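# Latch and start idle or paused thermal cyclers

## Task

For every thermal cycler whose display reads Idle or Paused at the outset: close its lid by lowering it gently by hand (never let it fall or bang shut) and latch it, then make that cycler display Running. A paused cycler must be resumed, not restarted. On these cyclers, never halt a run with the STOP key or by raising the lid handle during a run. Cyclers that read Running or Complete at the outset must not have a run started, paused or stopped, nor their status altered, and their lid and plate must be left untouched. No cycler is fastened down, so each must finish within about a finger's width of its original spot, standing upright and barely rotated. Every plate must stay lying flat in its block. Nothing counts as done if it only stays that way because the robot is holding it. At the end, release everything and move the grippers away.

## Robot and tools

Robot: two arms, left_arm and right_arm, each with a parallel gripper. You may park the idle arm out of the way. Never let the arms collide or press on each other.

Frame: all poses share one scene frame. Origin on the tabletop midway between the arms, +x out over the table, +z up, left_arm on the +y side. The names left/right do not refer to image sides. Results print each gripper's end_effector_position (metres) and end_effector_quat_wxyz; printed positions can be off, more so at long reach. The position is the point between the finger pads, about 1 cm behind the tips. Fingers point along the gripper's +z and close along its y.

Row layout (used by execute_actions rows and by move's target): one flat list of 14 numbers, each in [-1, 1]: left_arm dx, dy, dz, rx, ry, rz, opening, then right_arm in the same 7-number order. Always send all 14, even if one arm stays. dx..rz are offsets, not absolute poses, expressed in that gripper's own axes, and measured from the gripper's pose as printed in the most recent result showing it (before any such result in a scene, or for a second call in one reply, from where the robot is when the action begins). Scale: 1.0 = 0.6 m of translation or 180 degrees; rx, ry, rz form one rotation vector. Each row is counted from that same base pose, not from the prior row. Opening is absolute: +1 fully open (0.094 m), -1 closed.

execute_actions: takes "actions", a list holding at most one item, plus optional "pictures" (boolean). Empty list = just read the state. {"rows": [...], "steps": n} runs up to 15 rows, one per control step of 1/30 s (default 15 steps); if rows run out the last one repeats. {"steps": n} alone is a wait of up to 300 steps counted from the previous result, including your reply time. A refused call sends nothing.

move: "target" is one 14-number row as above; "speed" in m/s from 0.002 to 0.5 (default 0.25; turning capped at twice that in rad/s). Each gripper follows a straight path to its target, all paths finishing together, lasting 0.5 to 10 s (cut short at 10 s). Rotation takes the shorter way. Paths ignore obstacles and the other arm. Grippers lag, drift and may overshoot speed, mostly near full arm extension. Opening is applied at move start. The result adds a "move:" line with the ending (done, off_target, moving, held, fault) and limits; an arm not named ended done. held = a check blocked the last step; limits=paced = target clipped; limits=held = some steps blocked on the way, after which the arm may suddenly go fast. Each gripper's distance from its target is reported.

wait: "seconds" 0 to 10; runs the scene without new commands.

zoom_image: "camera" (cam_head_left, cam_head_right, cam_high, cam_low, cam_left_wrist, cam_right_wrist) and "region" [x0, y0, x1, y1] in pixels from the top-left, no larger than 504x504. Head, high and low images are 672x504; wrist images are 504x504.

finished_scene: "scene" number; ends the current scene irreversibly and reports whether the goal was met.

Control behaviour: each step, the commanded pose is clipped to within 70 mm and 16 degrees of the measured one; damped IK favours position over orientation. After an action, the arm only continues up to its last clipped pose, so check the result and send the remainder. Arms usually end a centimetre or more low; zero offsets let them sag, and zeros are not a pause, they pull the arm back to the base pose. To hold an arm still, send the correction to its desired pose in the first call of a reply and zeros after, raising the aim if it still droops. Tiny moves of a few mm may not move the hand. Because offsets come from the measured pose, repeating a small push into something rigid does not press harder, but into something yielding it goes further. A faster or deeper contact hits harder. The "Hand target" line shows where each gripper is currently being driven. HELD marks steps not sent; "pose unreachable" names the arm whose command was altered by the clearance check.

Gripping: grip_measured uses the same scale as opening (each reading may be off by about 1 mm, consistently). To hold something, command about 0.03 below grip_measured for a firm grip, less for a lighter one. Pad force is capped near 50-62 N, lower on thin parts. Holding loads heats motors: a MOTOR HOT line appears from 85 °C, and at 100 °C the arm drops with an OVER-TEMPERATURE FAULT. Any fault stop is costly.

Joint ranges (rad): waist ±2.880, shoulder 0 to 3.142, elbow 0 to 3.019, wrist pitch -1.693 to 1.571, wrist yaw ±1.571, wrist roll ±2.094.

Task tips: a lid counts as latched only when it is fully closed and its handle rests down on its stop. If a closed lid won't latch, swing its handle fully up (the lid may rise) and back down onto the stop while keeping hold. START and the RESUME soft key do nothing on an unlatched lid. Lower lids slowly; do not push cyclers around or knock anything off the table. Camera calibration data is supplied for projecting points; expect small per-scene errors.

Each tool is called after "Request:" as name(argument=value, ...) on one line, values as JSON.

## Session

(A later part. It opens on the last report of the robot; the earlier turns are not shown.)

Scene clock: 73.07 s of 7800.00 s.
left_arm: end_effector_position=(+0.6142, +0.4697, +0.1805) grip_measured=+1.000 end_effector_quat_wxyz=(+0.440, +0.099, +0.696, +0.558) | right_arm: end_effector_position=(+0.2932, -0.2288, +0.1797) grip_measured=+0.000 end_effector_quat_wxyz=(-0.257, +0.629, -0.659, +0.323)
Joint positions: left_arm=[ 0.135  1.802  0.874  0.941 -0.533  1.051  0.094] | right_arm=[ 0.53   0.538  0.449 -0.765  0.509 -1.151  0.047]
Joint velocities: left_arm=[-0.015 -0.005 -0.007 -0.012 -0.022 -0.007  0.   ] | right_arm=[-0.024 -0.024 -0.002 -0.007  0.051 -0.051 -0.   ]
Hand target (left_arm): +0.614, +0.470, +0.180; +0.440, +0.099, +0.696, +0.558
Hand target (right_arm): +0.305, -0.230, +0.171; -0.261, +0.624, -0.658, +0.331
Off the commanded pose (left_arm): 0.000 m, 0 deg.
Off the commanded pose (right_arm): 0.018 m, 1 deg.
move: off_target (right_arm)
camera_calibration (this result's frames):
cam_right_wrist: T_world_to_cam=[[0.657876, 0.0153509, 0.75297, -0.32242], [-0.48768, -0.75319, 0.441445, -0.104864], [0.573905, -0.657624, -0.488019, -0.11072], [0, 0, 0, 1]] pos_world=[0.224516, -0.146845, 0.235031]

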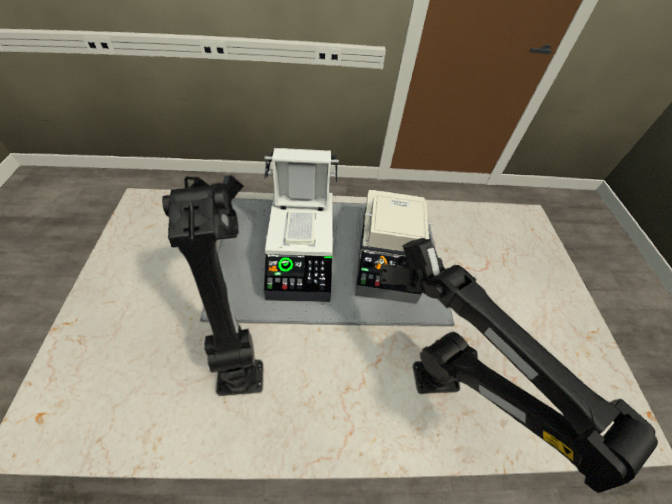

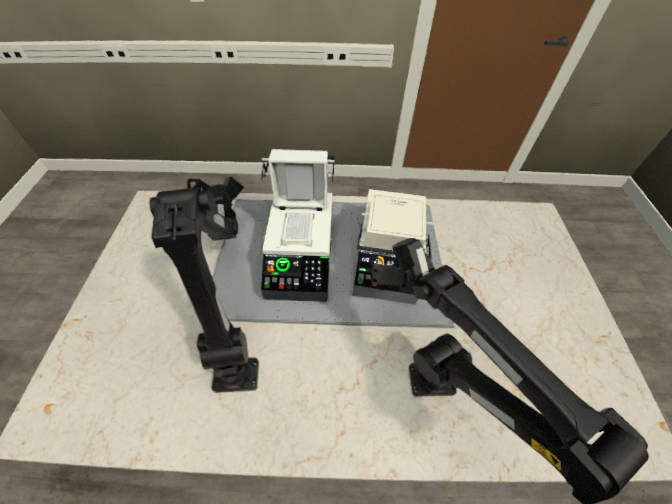

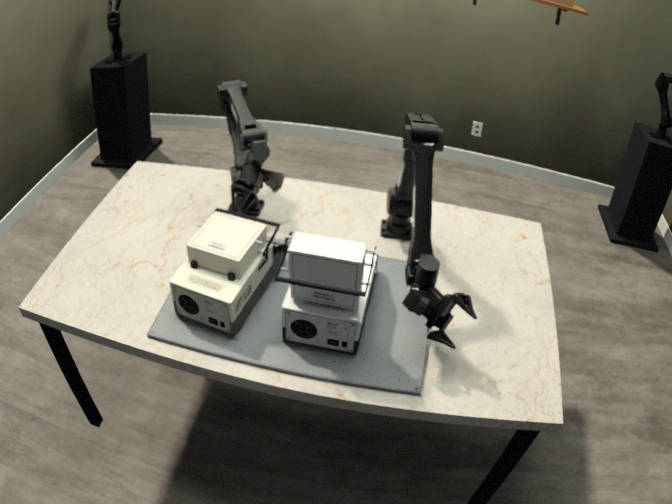

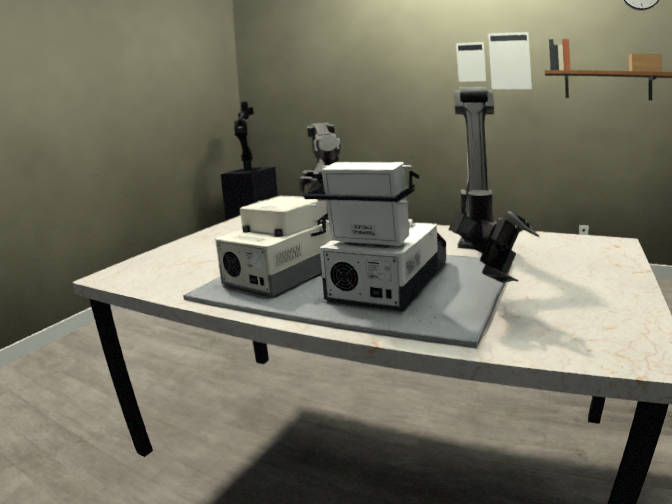

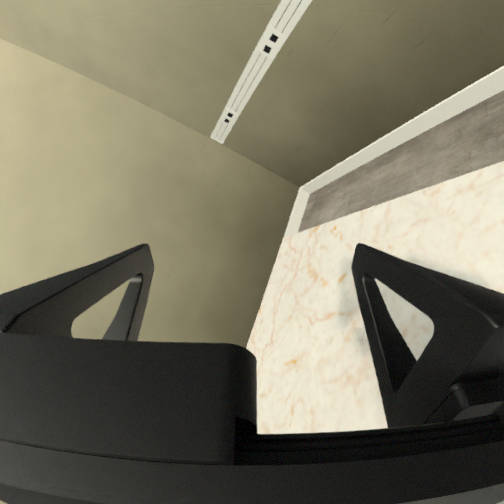

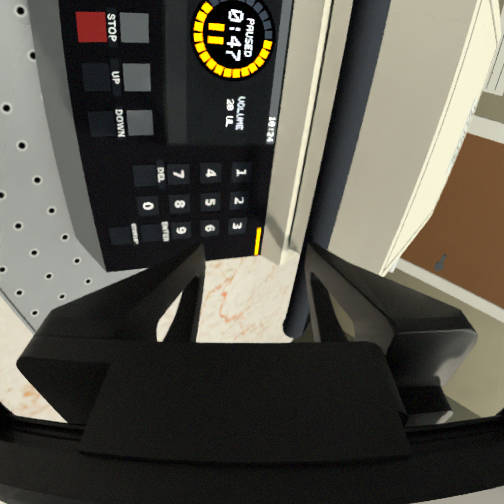

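Request:
move(target=[0,0,0,0,0,0,1, 0,-0.06,-0.015,0,0,0,0.0], speed=0.05)

Request:
move(target=[0,0,0,0,0,0,1, 0,-0.045,0.04,0,0,0,0.0], speed=0.05)

Scene clock: 80.80 s of 7800.00 s.
left_arm: end_effector_position=(+0.6142, +0.4697, +0.1805) grip_measured=+1.000 end_effector_quat_wxyz=(+0.440, +0.099, +0.696, +0.558) | right_arm: end_effector_position=(+0.2925, -0.2292, +0.1819) grip_measured=+0.000 end_effector_quat_wxyz=(-0.243, +0.641, -0.658, +0.311)
Joint positions: left_arm=[ 0.135  1.802  0.874  0.941 -0.533  1.051  0.094] | right_arm=[ 0.512  0.555  0.476 -0.808  0.477 -1.167  0.047]
Joint velocities: left_arm=[-0.005  0.005  0.007 -0.017  0.007  0.007  0.   ] | right_arm=[ 0.005  0.015  0.007 -0.007 -0.037 -0.037  0.   ]
Hand target (left_arm): +0.614, +0.470, +0.180; +0.440, +0.099, +0.696, +0.558
Hand target (right_arm): +0.308, -0.228, +0.212; -0.257, +0.629, -0.659, +0.324
Off the commanded pose (left_arm): 0.000 m, 0 deg.
Off the commanded pose (right_arm): 0.036 m, 3 deg.
After step 90, 3.77 s passed at rest.
move: off_target (right_arm)
camera_calibration (this result's frames):
cam_right_wrist: T_world_to_cam=[[0.688787, 0.0299824, 0.724344, -0.32405], [-0.458956, -0.755394, 0.467695, -0.120117], [0.561188, -0.654584, -0.506545, -0.101742], [0, 0, 0, 1]] pos_world=[0.22517, -0.147618, 0.239364]

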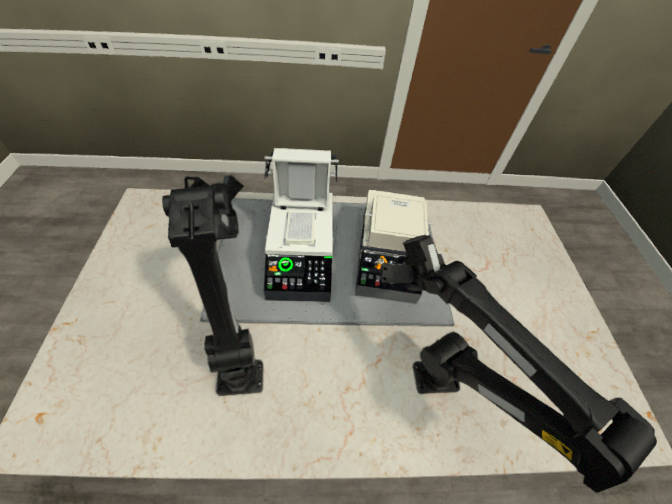

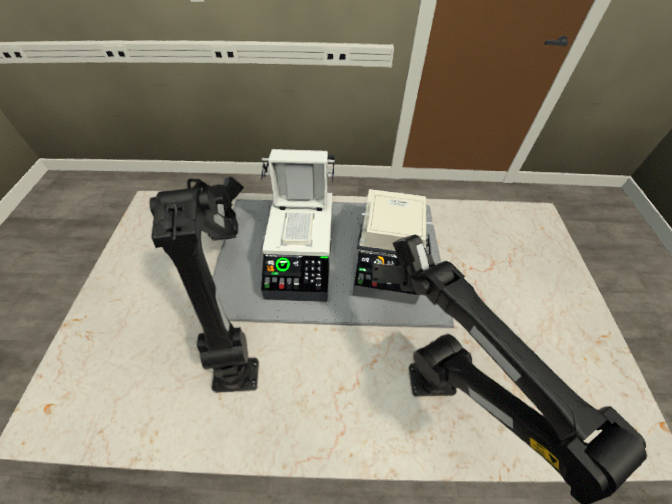

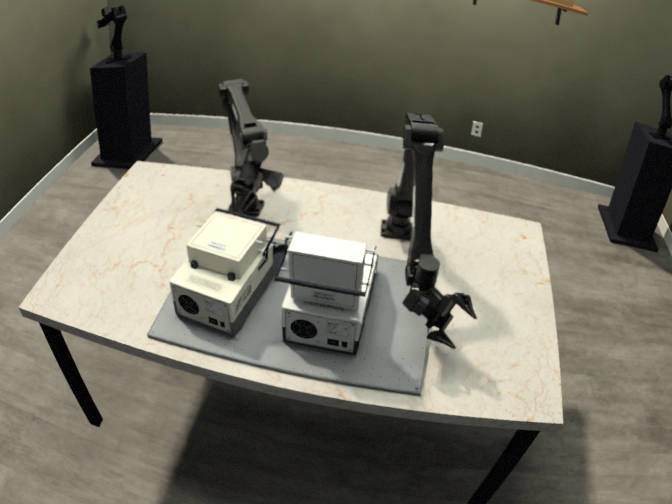

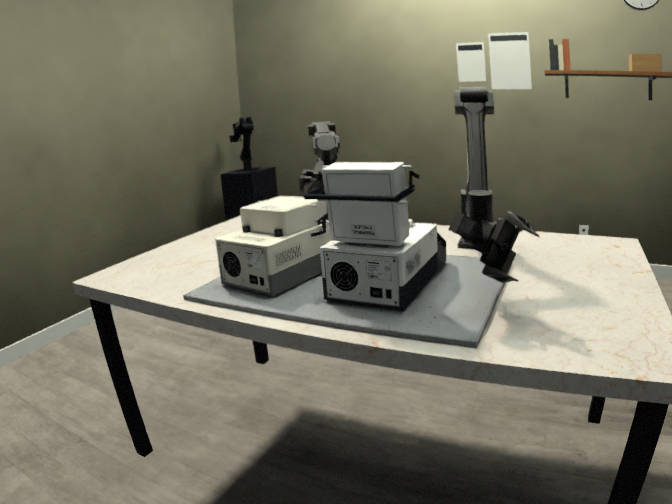

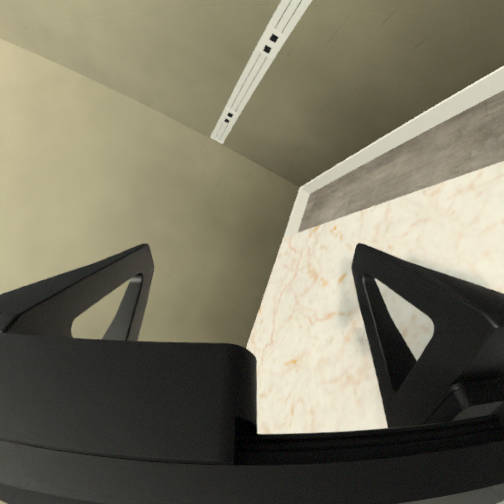

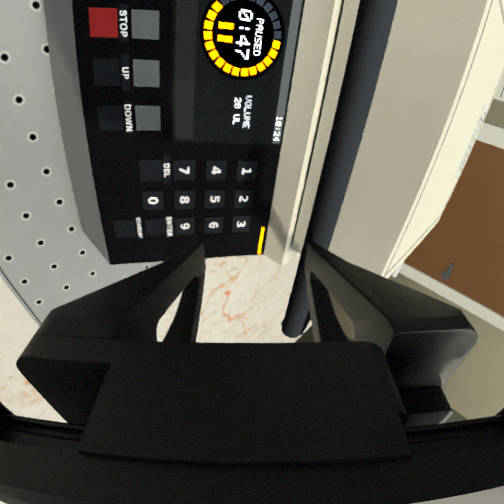

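Scene clock: 81.77 s of 7800.00 s.
left_arm: end_effector_position=(+0.6142, +0.4697, +0.1805) grip_measured=+1.000 end_effector_quat_wxyz=(+0.440, +0.099, +0.696, +0.558) | right_arm: end_effector_position=(+0.2933, -0.2299, +0.1808) grip_measured=-0.002 end_effector_quat_wxyz=(-0.243, +0.651, -0.656, +0.296)
Joint positions: left_arm=[ 0.135  1.802  0.874  0.941 -0.533  1.051  0.094] | right_arm=[ 0.473  0.555  0.481 -0.811  0.418 -1.204  0.047]
Joint velocities: left_arm=[-0.005 -0.015  0.007  0.002 -0.037  0.022  0.   ] | right_arm=[-0.005 -0.015 -0.037 -0.012  0.007  0.051 -0.   ]
Hand target (left_arm): +0.614, +0.470, +0.180; +0.440, +0.099, +0.696, +0.558
Hand target (right_arm): +0.321, -0.232, +0.186; -0.241, +0.641, -0.659, +0.311
Off the commanded pose (left_arm): 0.000 m, 0 deg.
Off the commanded pose (right_arm): 0.035 m, 2 deg.
move: off_target (right_arm)
camera_calibration (this result's frames):
cam_right_wrist: T_world_to_cam=[[0.70517, 0.0365086, 0.708098, -0.324166], [-0.429145, -0.773004, 0.467225, -0.132508], [0.564421, -0.633349, -0.529432, -0.0951115], [0, 0, 0, 1]] pos_world=[0.22541, -0.150833, 0.241098]

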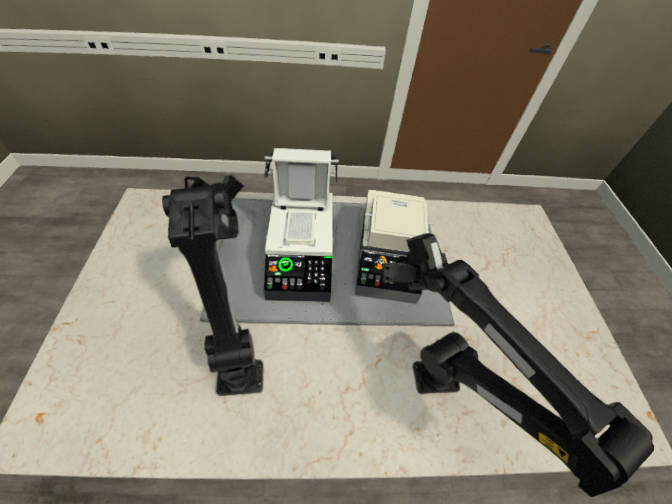

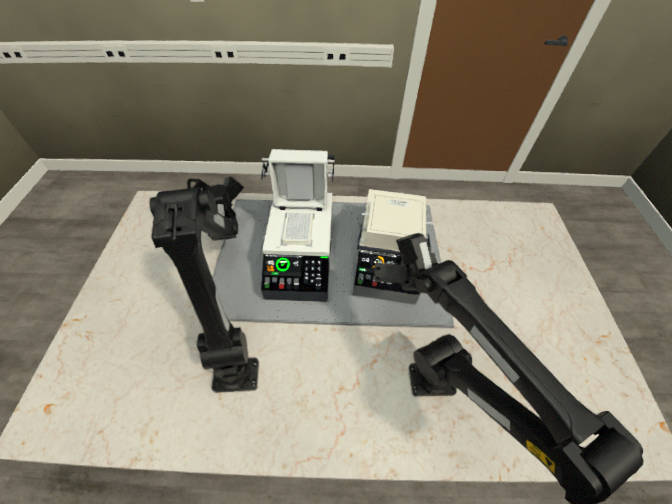

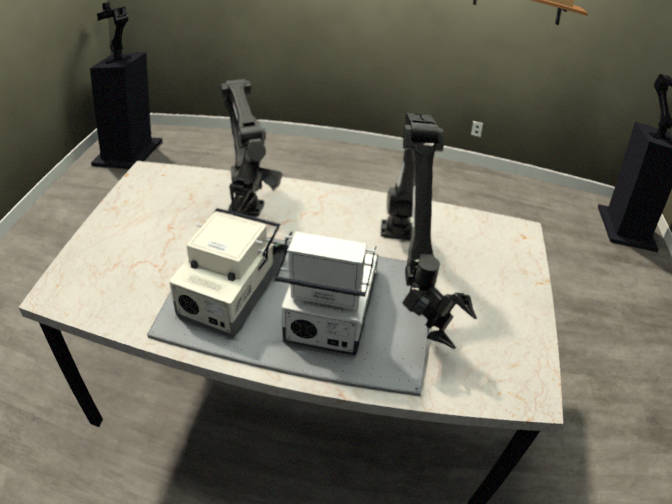

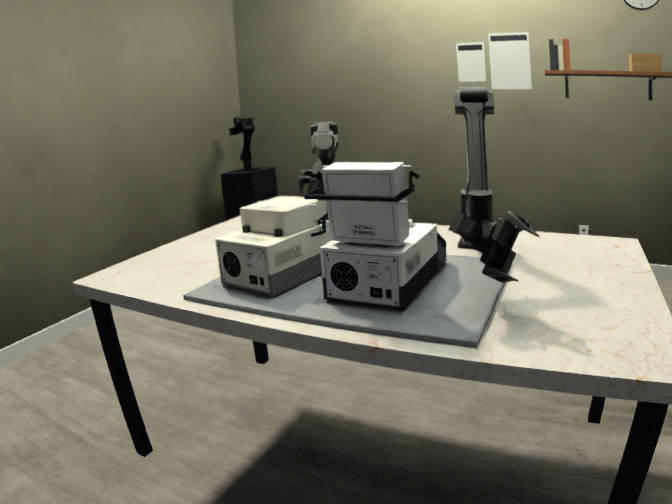

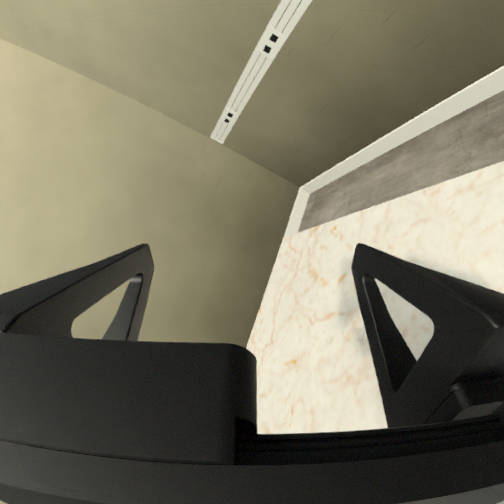

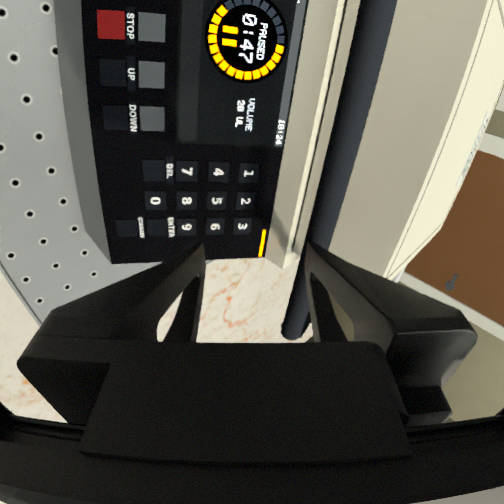

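Request:
move(target=[0,0,0,0,0,0,1, 0,0,-0.08,0,0,0,0.0], speed=0.1)

Request:
move(target=[0,0,0,0,0,0,1, 0,-0.09,0,0,0,0,0.0], speed=0.1)

Request:
move(target=[0,0,0,0,0,0,1, 0,-0.02,0.04,0,0,0,0.0], speed=0.05)

Scene clock: 87.23 s of 7800.00 s.
left_arm: end_effector_position=(+0.6142, +0.4697, +0.1805) grip_measured=+1.000 end_effector_quat_wxyz=(+0.440, +0.099, +0.696, +0.558) | right_arm: end_effector_position=(+0.2568, -0.2320, +0.1875) grip_measured=-0.002 end_effector_quat_wxyz=(-0.222, +0.662, -0.652, +0.295)
Joint positions: left_arm=[ 0.135  1.802  0.874  0.941 -0.533  1.051  0.094] | right_arm=[ 0.597  0.463  0.498 -1.009  0.495 -1.107  0.047]
Joint velocities: left_arm=[ 0.005 -0.005 -0.007 -0.012 -0.007 -0.037  0.   ] | right_arm=[-0.034 -0.005  0.002 -0.002  0.066 -0.037  0.   ]
Hand target (left_arm): +0.614, +0.470, +0.180; +0.440, +0.099, +0.696, +0.558
Hand target (right_arm): +0.260, -0.228, +0.215; -0.244, +0.651, -0.655, +0.296
Off the commanded pose (left_arm): 0.000 m, 0 deg.
Off the commanded pose (right_arm): 0.028 m, 3 deg.
After step 90, 1.53 s passed at rest.
move: off_target (right_arm)
camera_calibration (this result's frames):
cam_right_wrist: T_world_to_cam=[[0.728152, 0.0652376, 0.682304, -0.297471], [-0.406962, -0.75985, 0.506961, -0.162946], [0.551522, -0.646816, -0.526737, -0.0726498], [0, 0, 0, 1]] pos_world=[0.190359, -0.151399, 0.247305]

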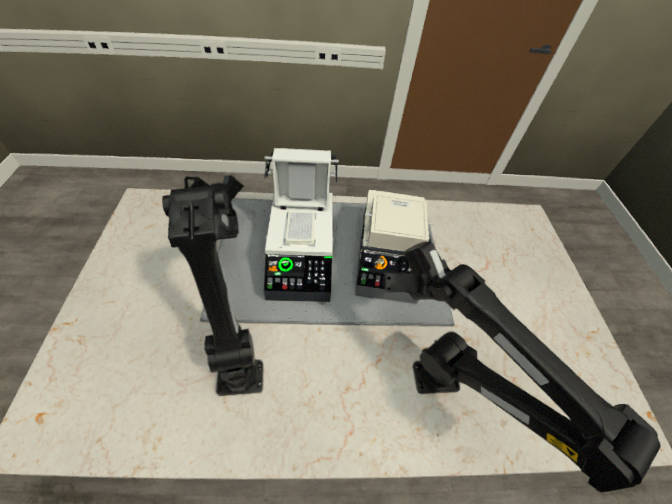

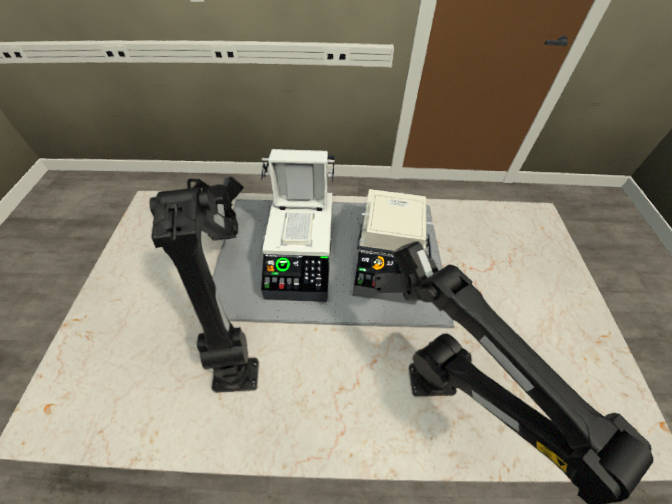

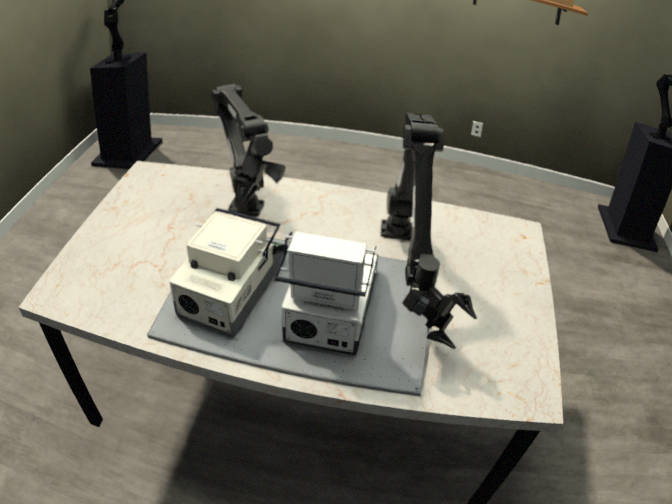

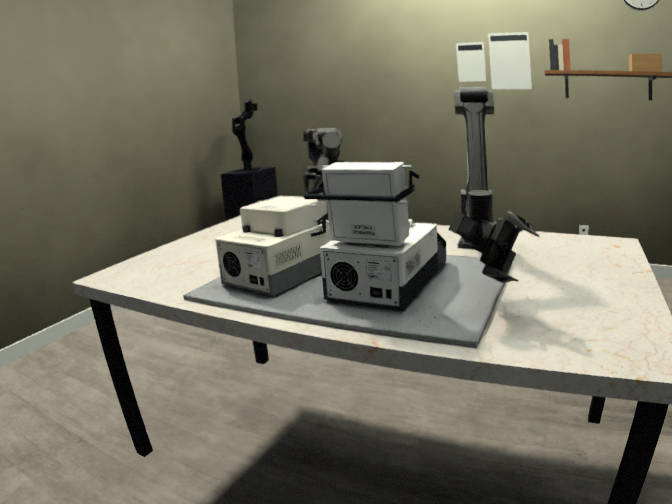

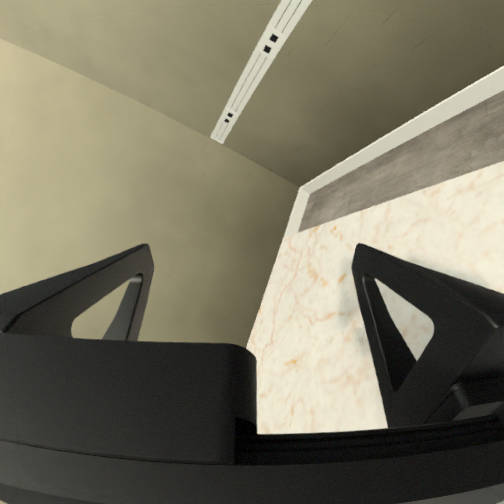

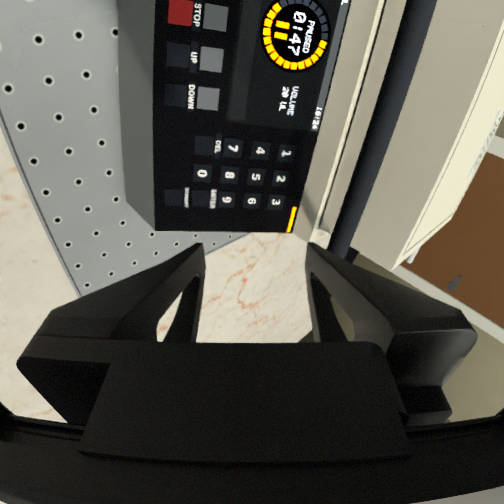

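Scene clock: 88.17 s of 7800.00 s.
left_arm: end_effector_position=(+0.6142, +0.4697, +0.1805) grip_measured=+1.000 end_effector_quat_wxyz=(+0.440, +0.099, +0.696, +0.558) | right_arm: end_effector_position=(+0.2819, -0.2348, +0.1973) grip_measured=-0.002 end_effector_quat_wxyz=(-0.195, +0.670, -0.657, +0.285)
Joint positions: left_arm=[ 0.135  1.802  0.874  0.941 -0.533  1.051  0.094] | right_arm=[ 0.486  0.58   0.568 -0.982  0.431 -1.197  0.047]
Joint velocities: left_arm=[-0.005 -0.015 -0.017 -0.012  0.022  0.037  0.   ] | right_arm=[-0.005 -0.005  0.002 -0.002 -0.066 -0.022 -0.   ]
Hand target (left_arm): +0.614, +0.470, +0.180; +0.440, +0.099, +0.696, +0.558
Hand target (right_arm): +0.295, -0.229, +0.224; -0.221, +0.662, -0.652, +0.295
Off the commanded pose (left_arm): 0.000 m, 0 deg.
Off the commanded pose (right_arm): 0.031 m, 4 deg.
move: off_target (right_arm)
camera_calibration (this result's frames):
cam_right_wrist: T_world_to_cam=[[0.765268, 0.0756959, 0.639245, -0.321748], [-0.383733, -0.743675, 0.547446, -0.170634], [0.51683, -0.664243, -0.540064, -0.074832], [0, 0, 0, 1]] pos_world=[0.219421, -0.152248, 0.258675]

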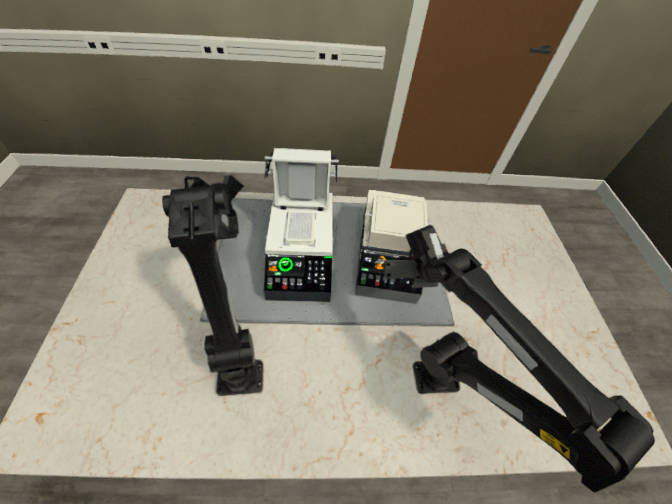

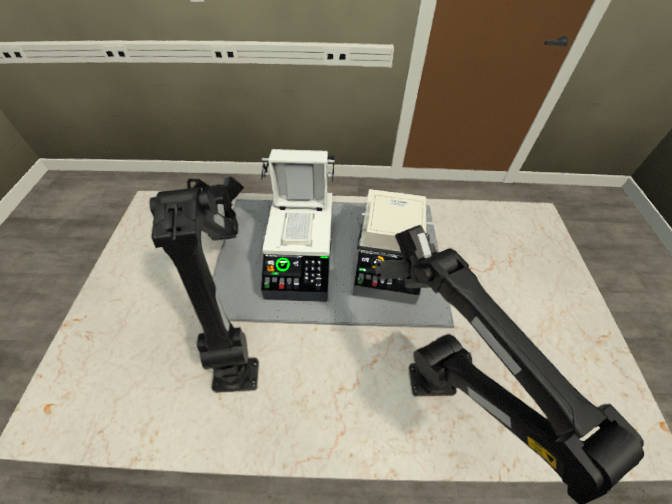

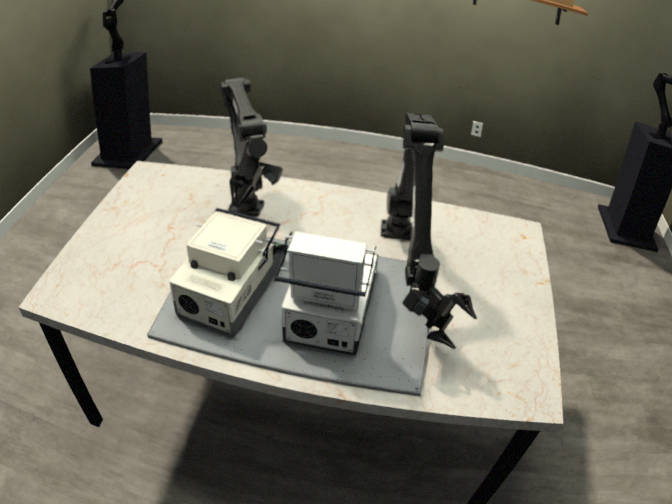

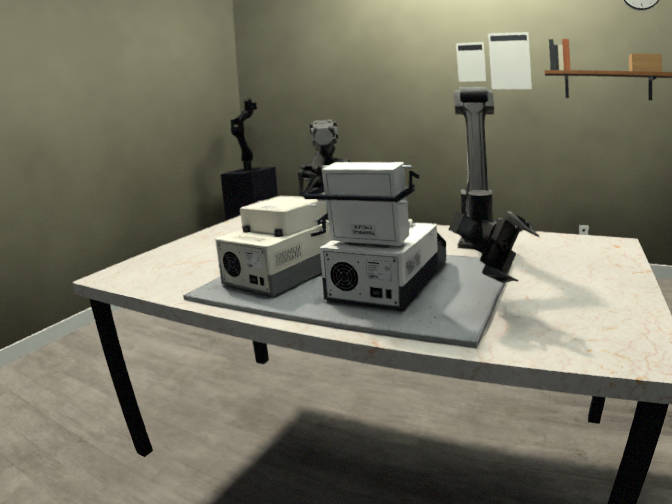

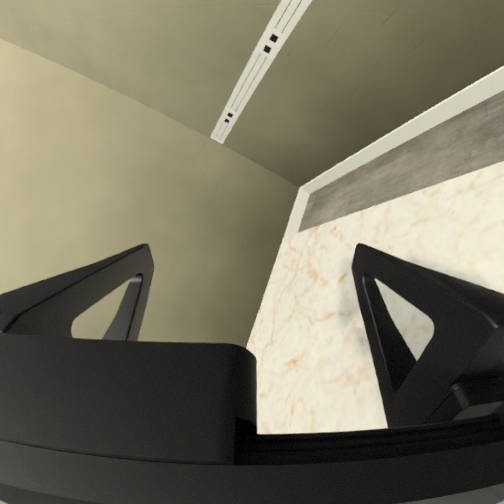

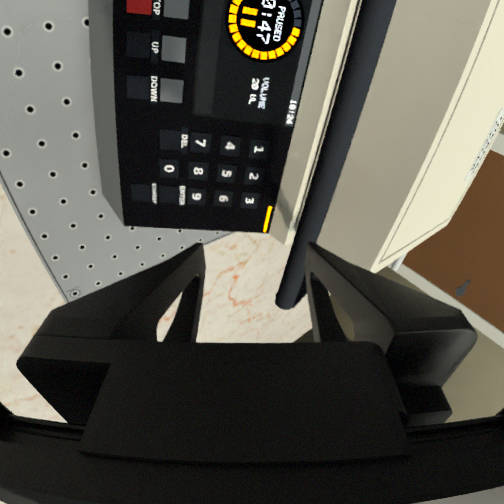

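Scene clock: 89.00 s of 7800.00 s.
left_arm: end_effector_position=(+0.6142, +0.4697, +0.1805) grip_measured=+1.000 end_effector_quat_wxyz=(+0.440, +0.099, +0.696, +0.558) | right_arm: end_effector_position=(+0.3026, -0.2365, +0.1895) grip_measured=-0.002 end_effector_quat_wxyz=(-0.193, +0.668, -0.661, +0.283)
Joint positions: left_arm=[ 0.135  1.802  0.874  0.941 -0.533  1.051  0.094] | right_arm=[ 0.421  0.649  0.568 -0.898  0.395 -1.243  0.047]
Joint velocities: left_arm=[-0.005 -0.015 -0.007 -0.012  0.007  0.007  0.   ] | right_arm=[-0.015 -0.005  0.002 -0.012 -0.051 -0.066  0.   ]
Hand target (left_arm): +0.614, +0.470, +0.180; +0.440, +0.099, +0.696, +0.558
Hand target (right_arm): +0.306, -0.236, +0.186; -0.194, +0.670, -0.657, +0.285
Off the commanded pose (left_arm): 0.000 m, 0 deg.
Off the commanded pose (right_arm): 0.005 m, 1 deg.
move: done
camera_calibration (this result's frames):
cam_right_wrist: T_world_to_cam=[[0.769781, 0.0662177, 0.634864, -0.335272], [-0.387268, -0.742184, 0.54698, -0.158154], [0.507405, -0.666917, -0.545675, -0.0875915], [0, 0, 0, 1]] pos_world=[0.241282, -0.153594, 0.251562]

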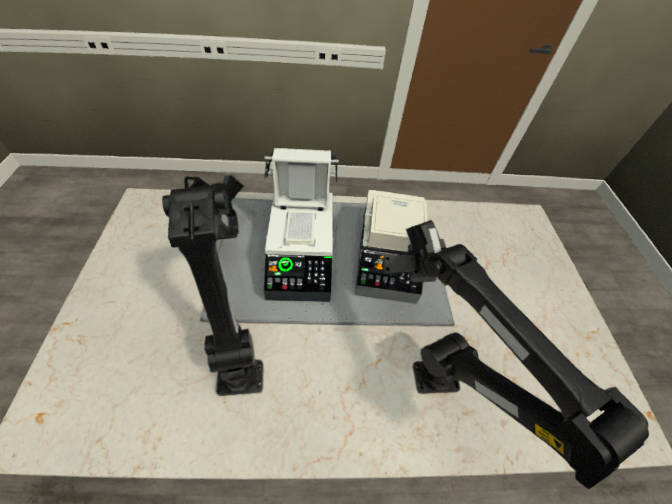

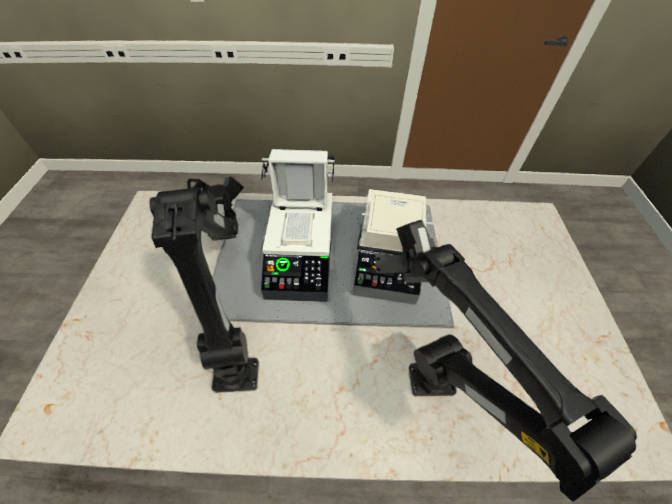

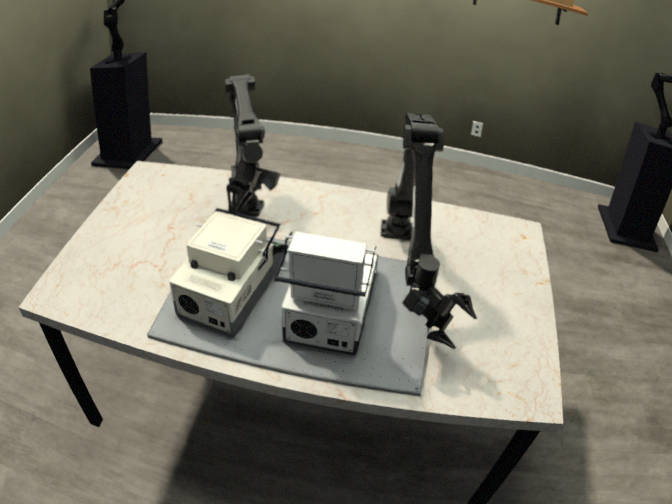

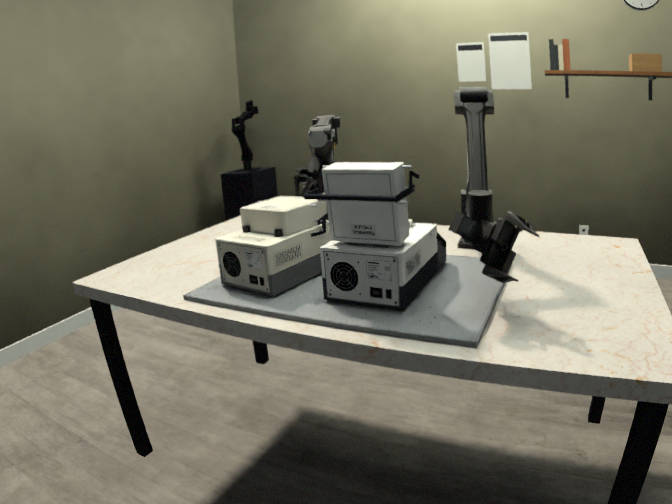

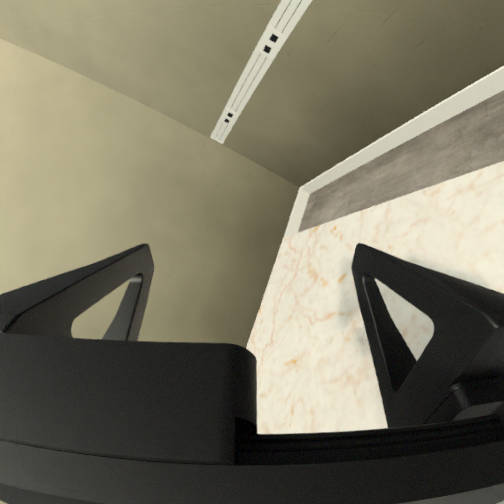

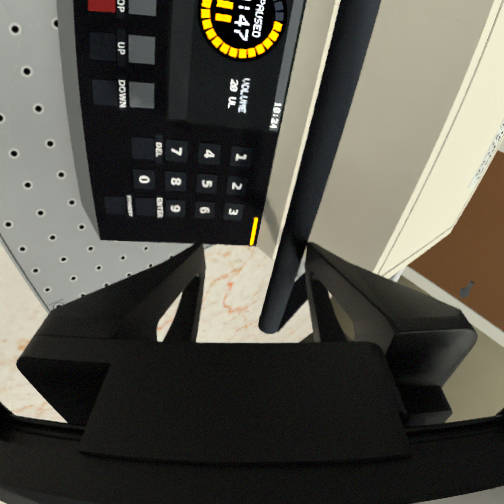

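Request:
move(target=[0,0,0,0,0,0,1, 0,-0.05,0.03,0,0,0,0.0], speed=0.05)

Scene clock: 95.60 s of 7800.00 s.
left_arm: end_effector_position=(+0.6142, +0.4697, +0.1805) grip_measured=+1.000 end_effector_quat_wxyz=(+0.440, +0.099, +0.696, +0.558) | right_arm: end_effector_position=(+0.3190, -0.2420, +0.1697) grip_measured=-0.002 end_effector_quat_wxyz=(-0.167, +0.674, -0.667, +0.271)
Joint positions: left_arm=[ 0.135  1.802  0.874  0.941 -0.533  1.051  0.094] | right_arm=[ 0.36   0.745  0.568 -0.843  0.361 -1.287  0.047]
Joint velocities: left_arm=[-0.005  0.005 -0.007 -0.007 -0.022 -0.022  0.   ] | right_arm=[ 0.015 -0.015  0.002 -0.007  0.007 -0.066  0.   ]
Hand target (left_arm): +0.614, +0.470, +0.180; +0.440, +0.099, +0.696, +0.558
Hand target (right_arm): +0.335, -0.237, +0.195; -0.192, +0.668, -0.661, +0.283
Off the commanded pose (left_arm): 0.000 m, 0 deg.
Off the commanded pose (right_arm): 0.031 m, 3 deg.
After step 90, 2.60 s passed at rest.
move: off_target (right_arm)
camera_calibration (this result's frames):
cam_right_wrist: T_world_to_cam=[[0.804358, 0.070129, 0.589992, -0.337429], [-0.3628, -0.728411, 0.5812, -0.155376], [0.470516, -0.681542, -0.56046, -0.099646], [0, 0, 0, 1]] pos_world=[0.261928, -0.157427, 0.233538]

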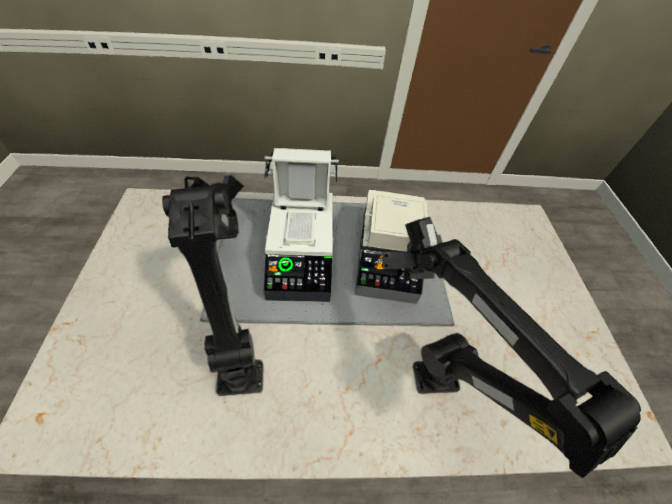

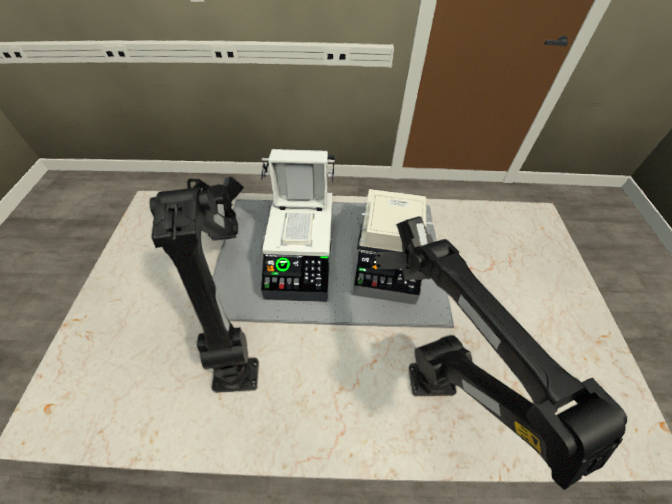

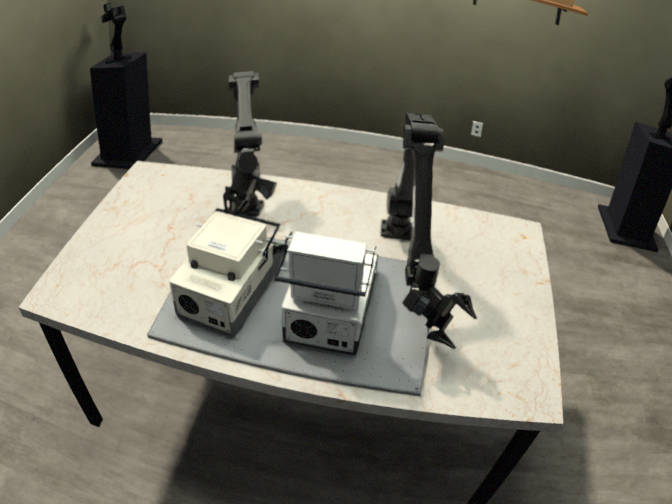

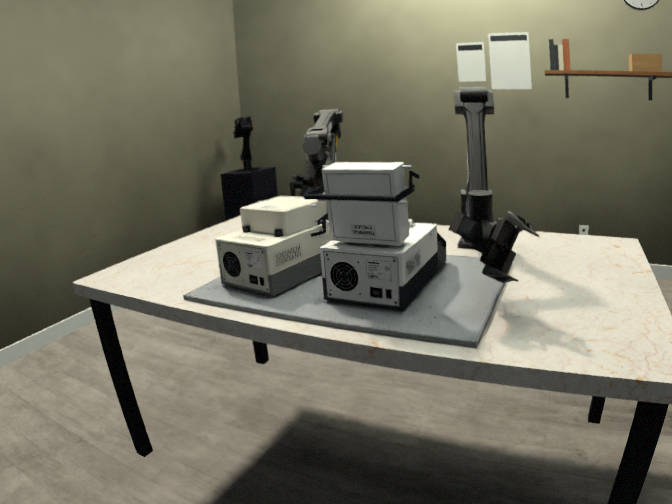

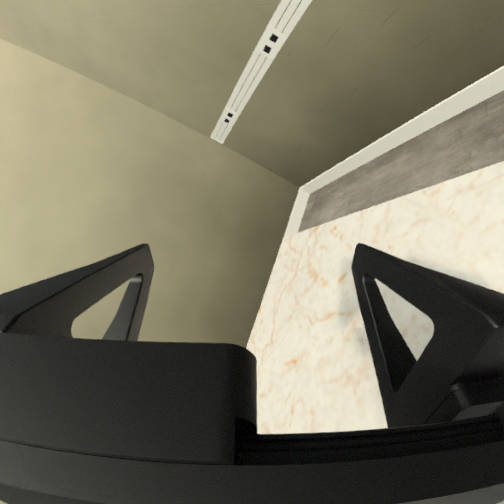

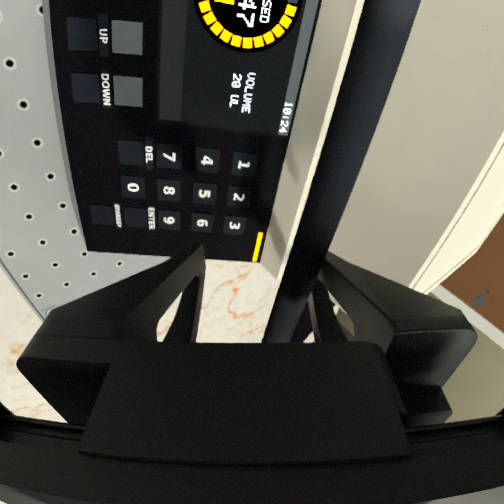

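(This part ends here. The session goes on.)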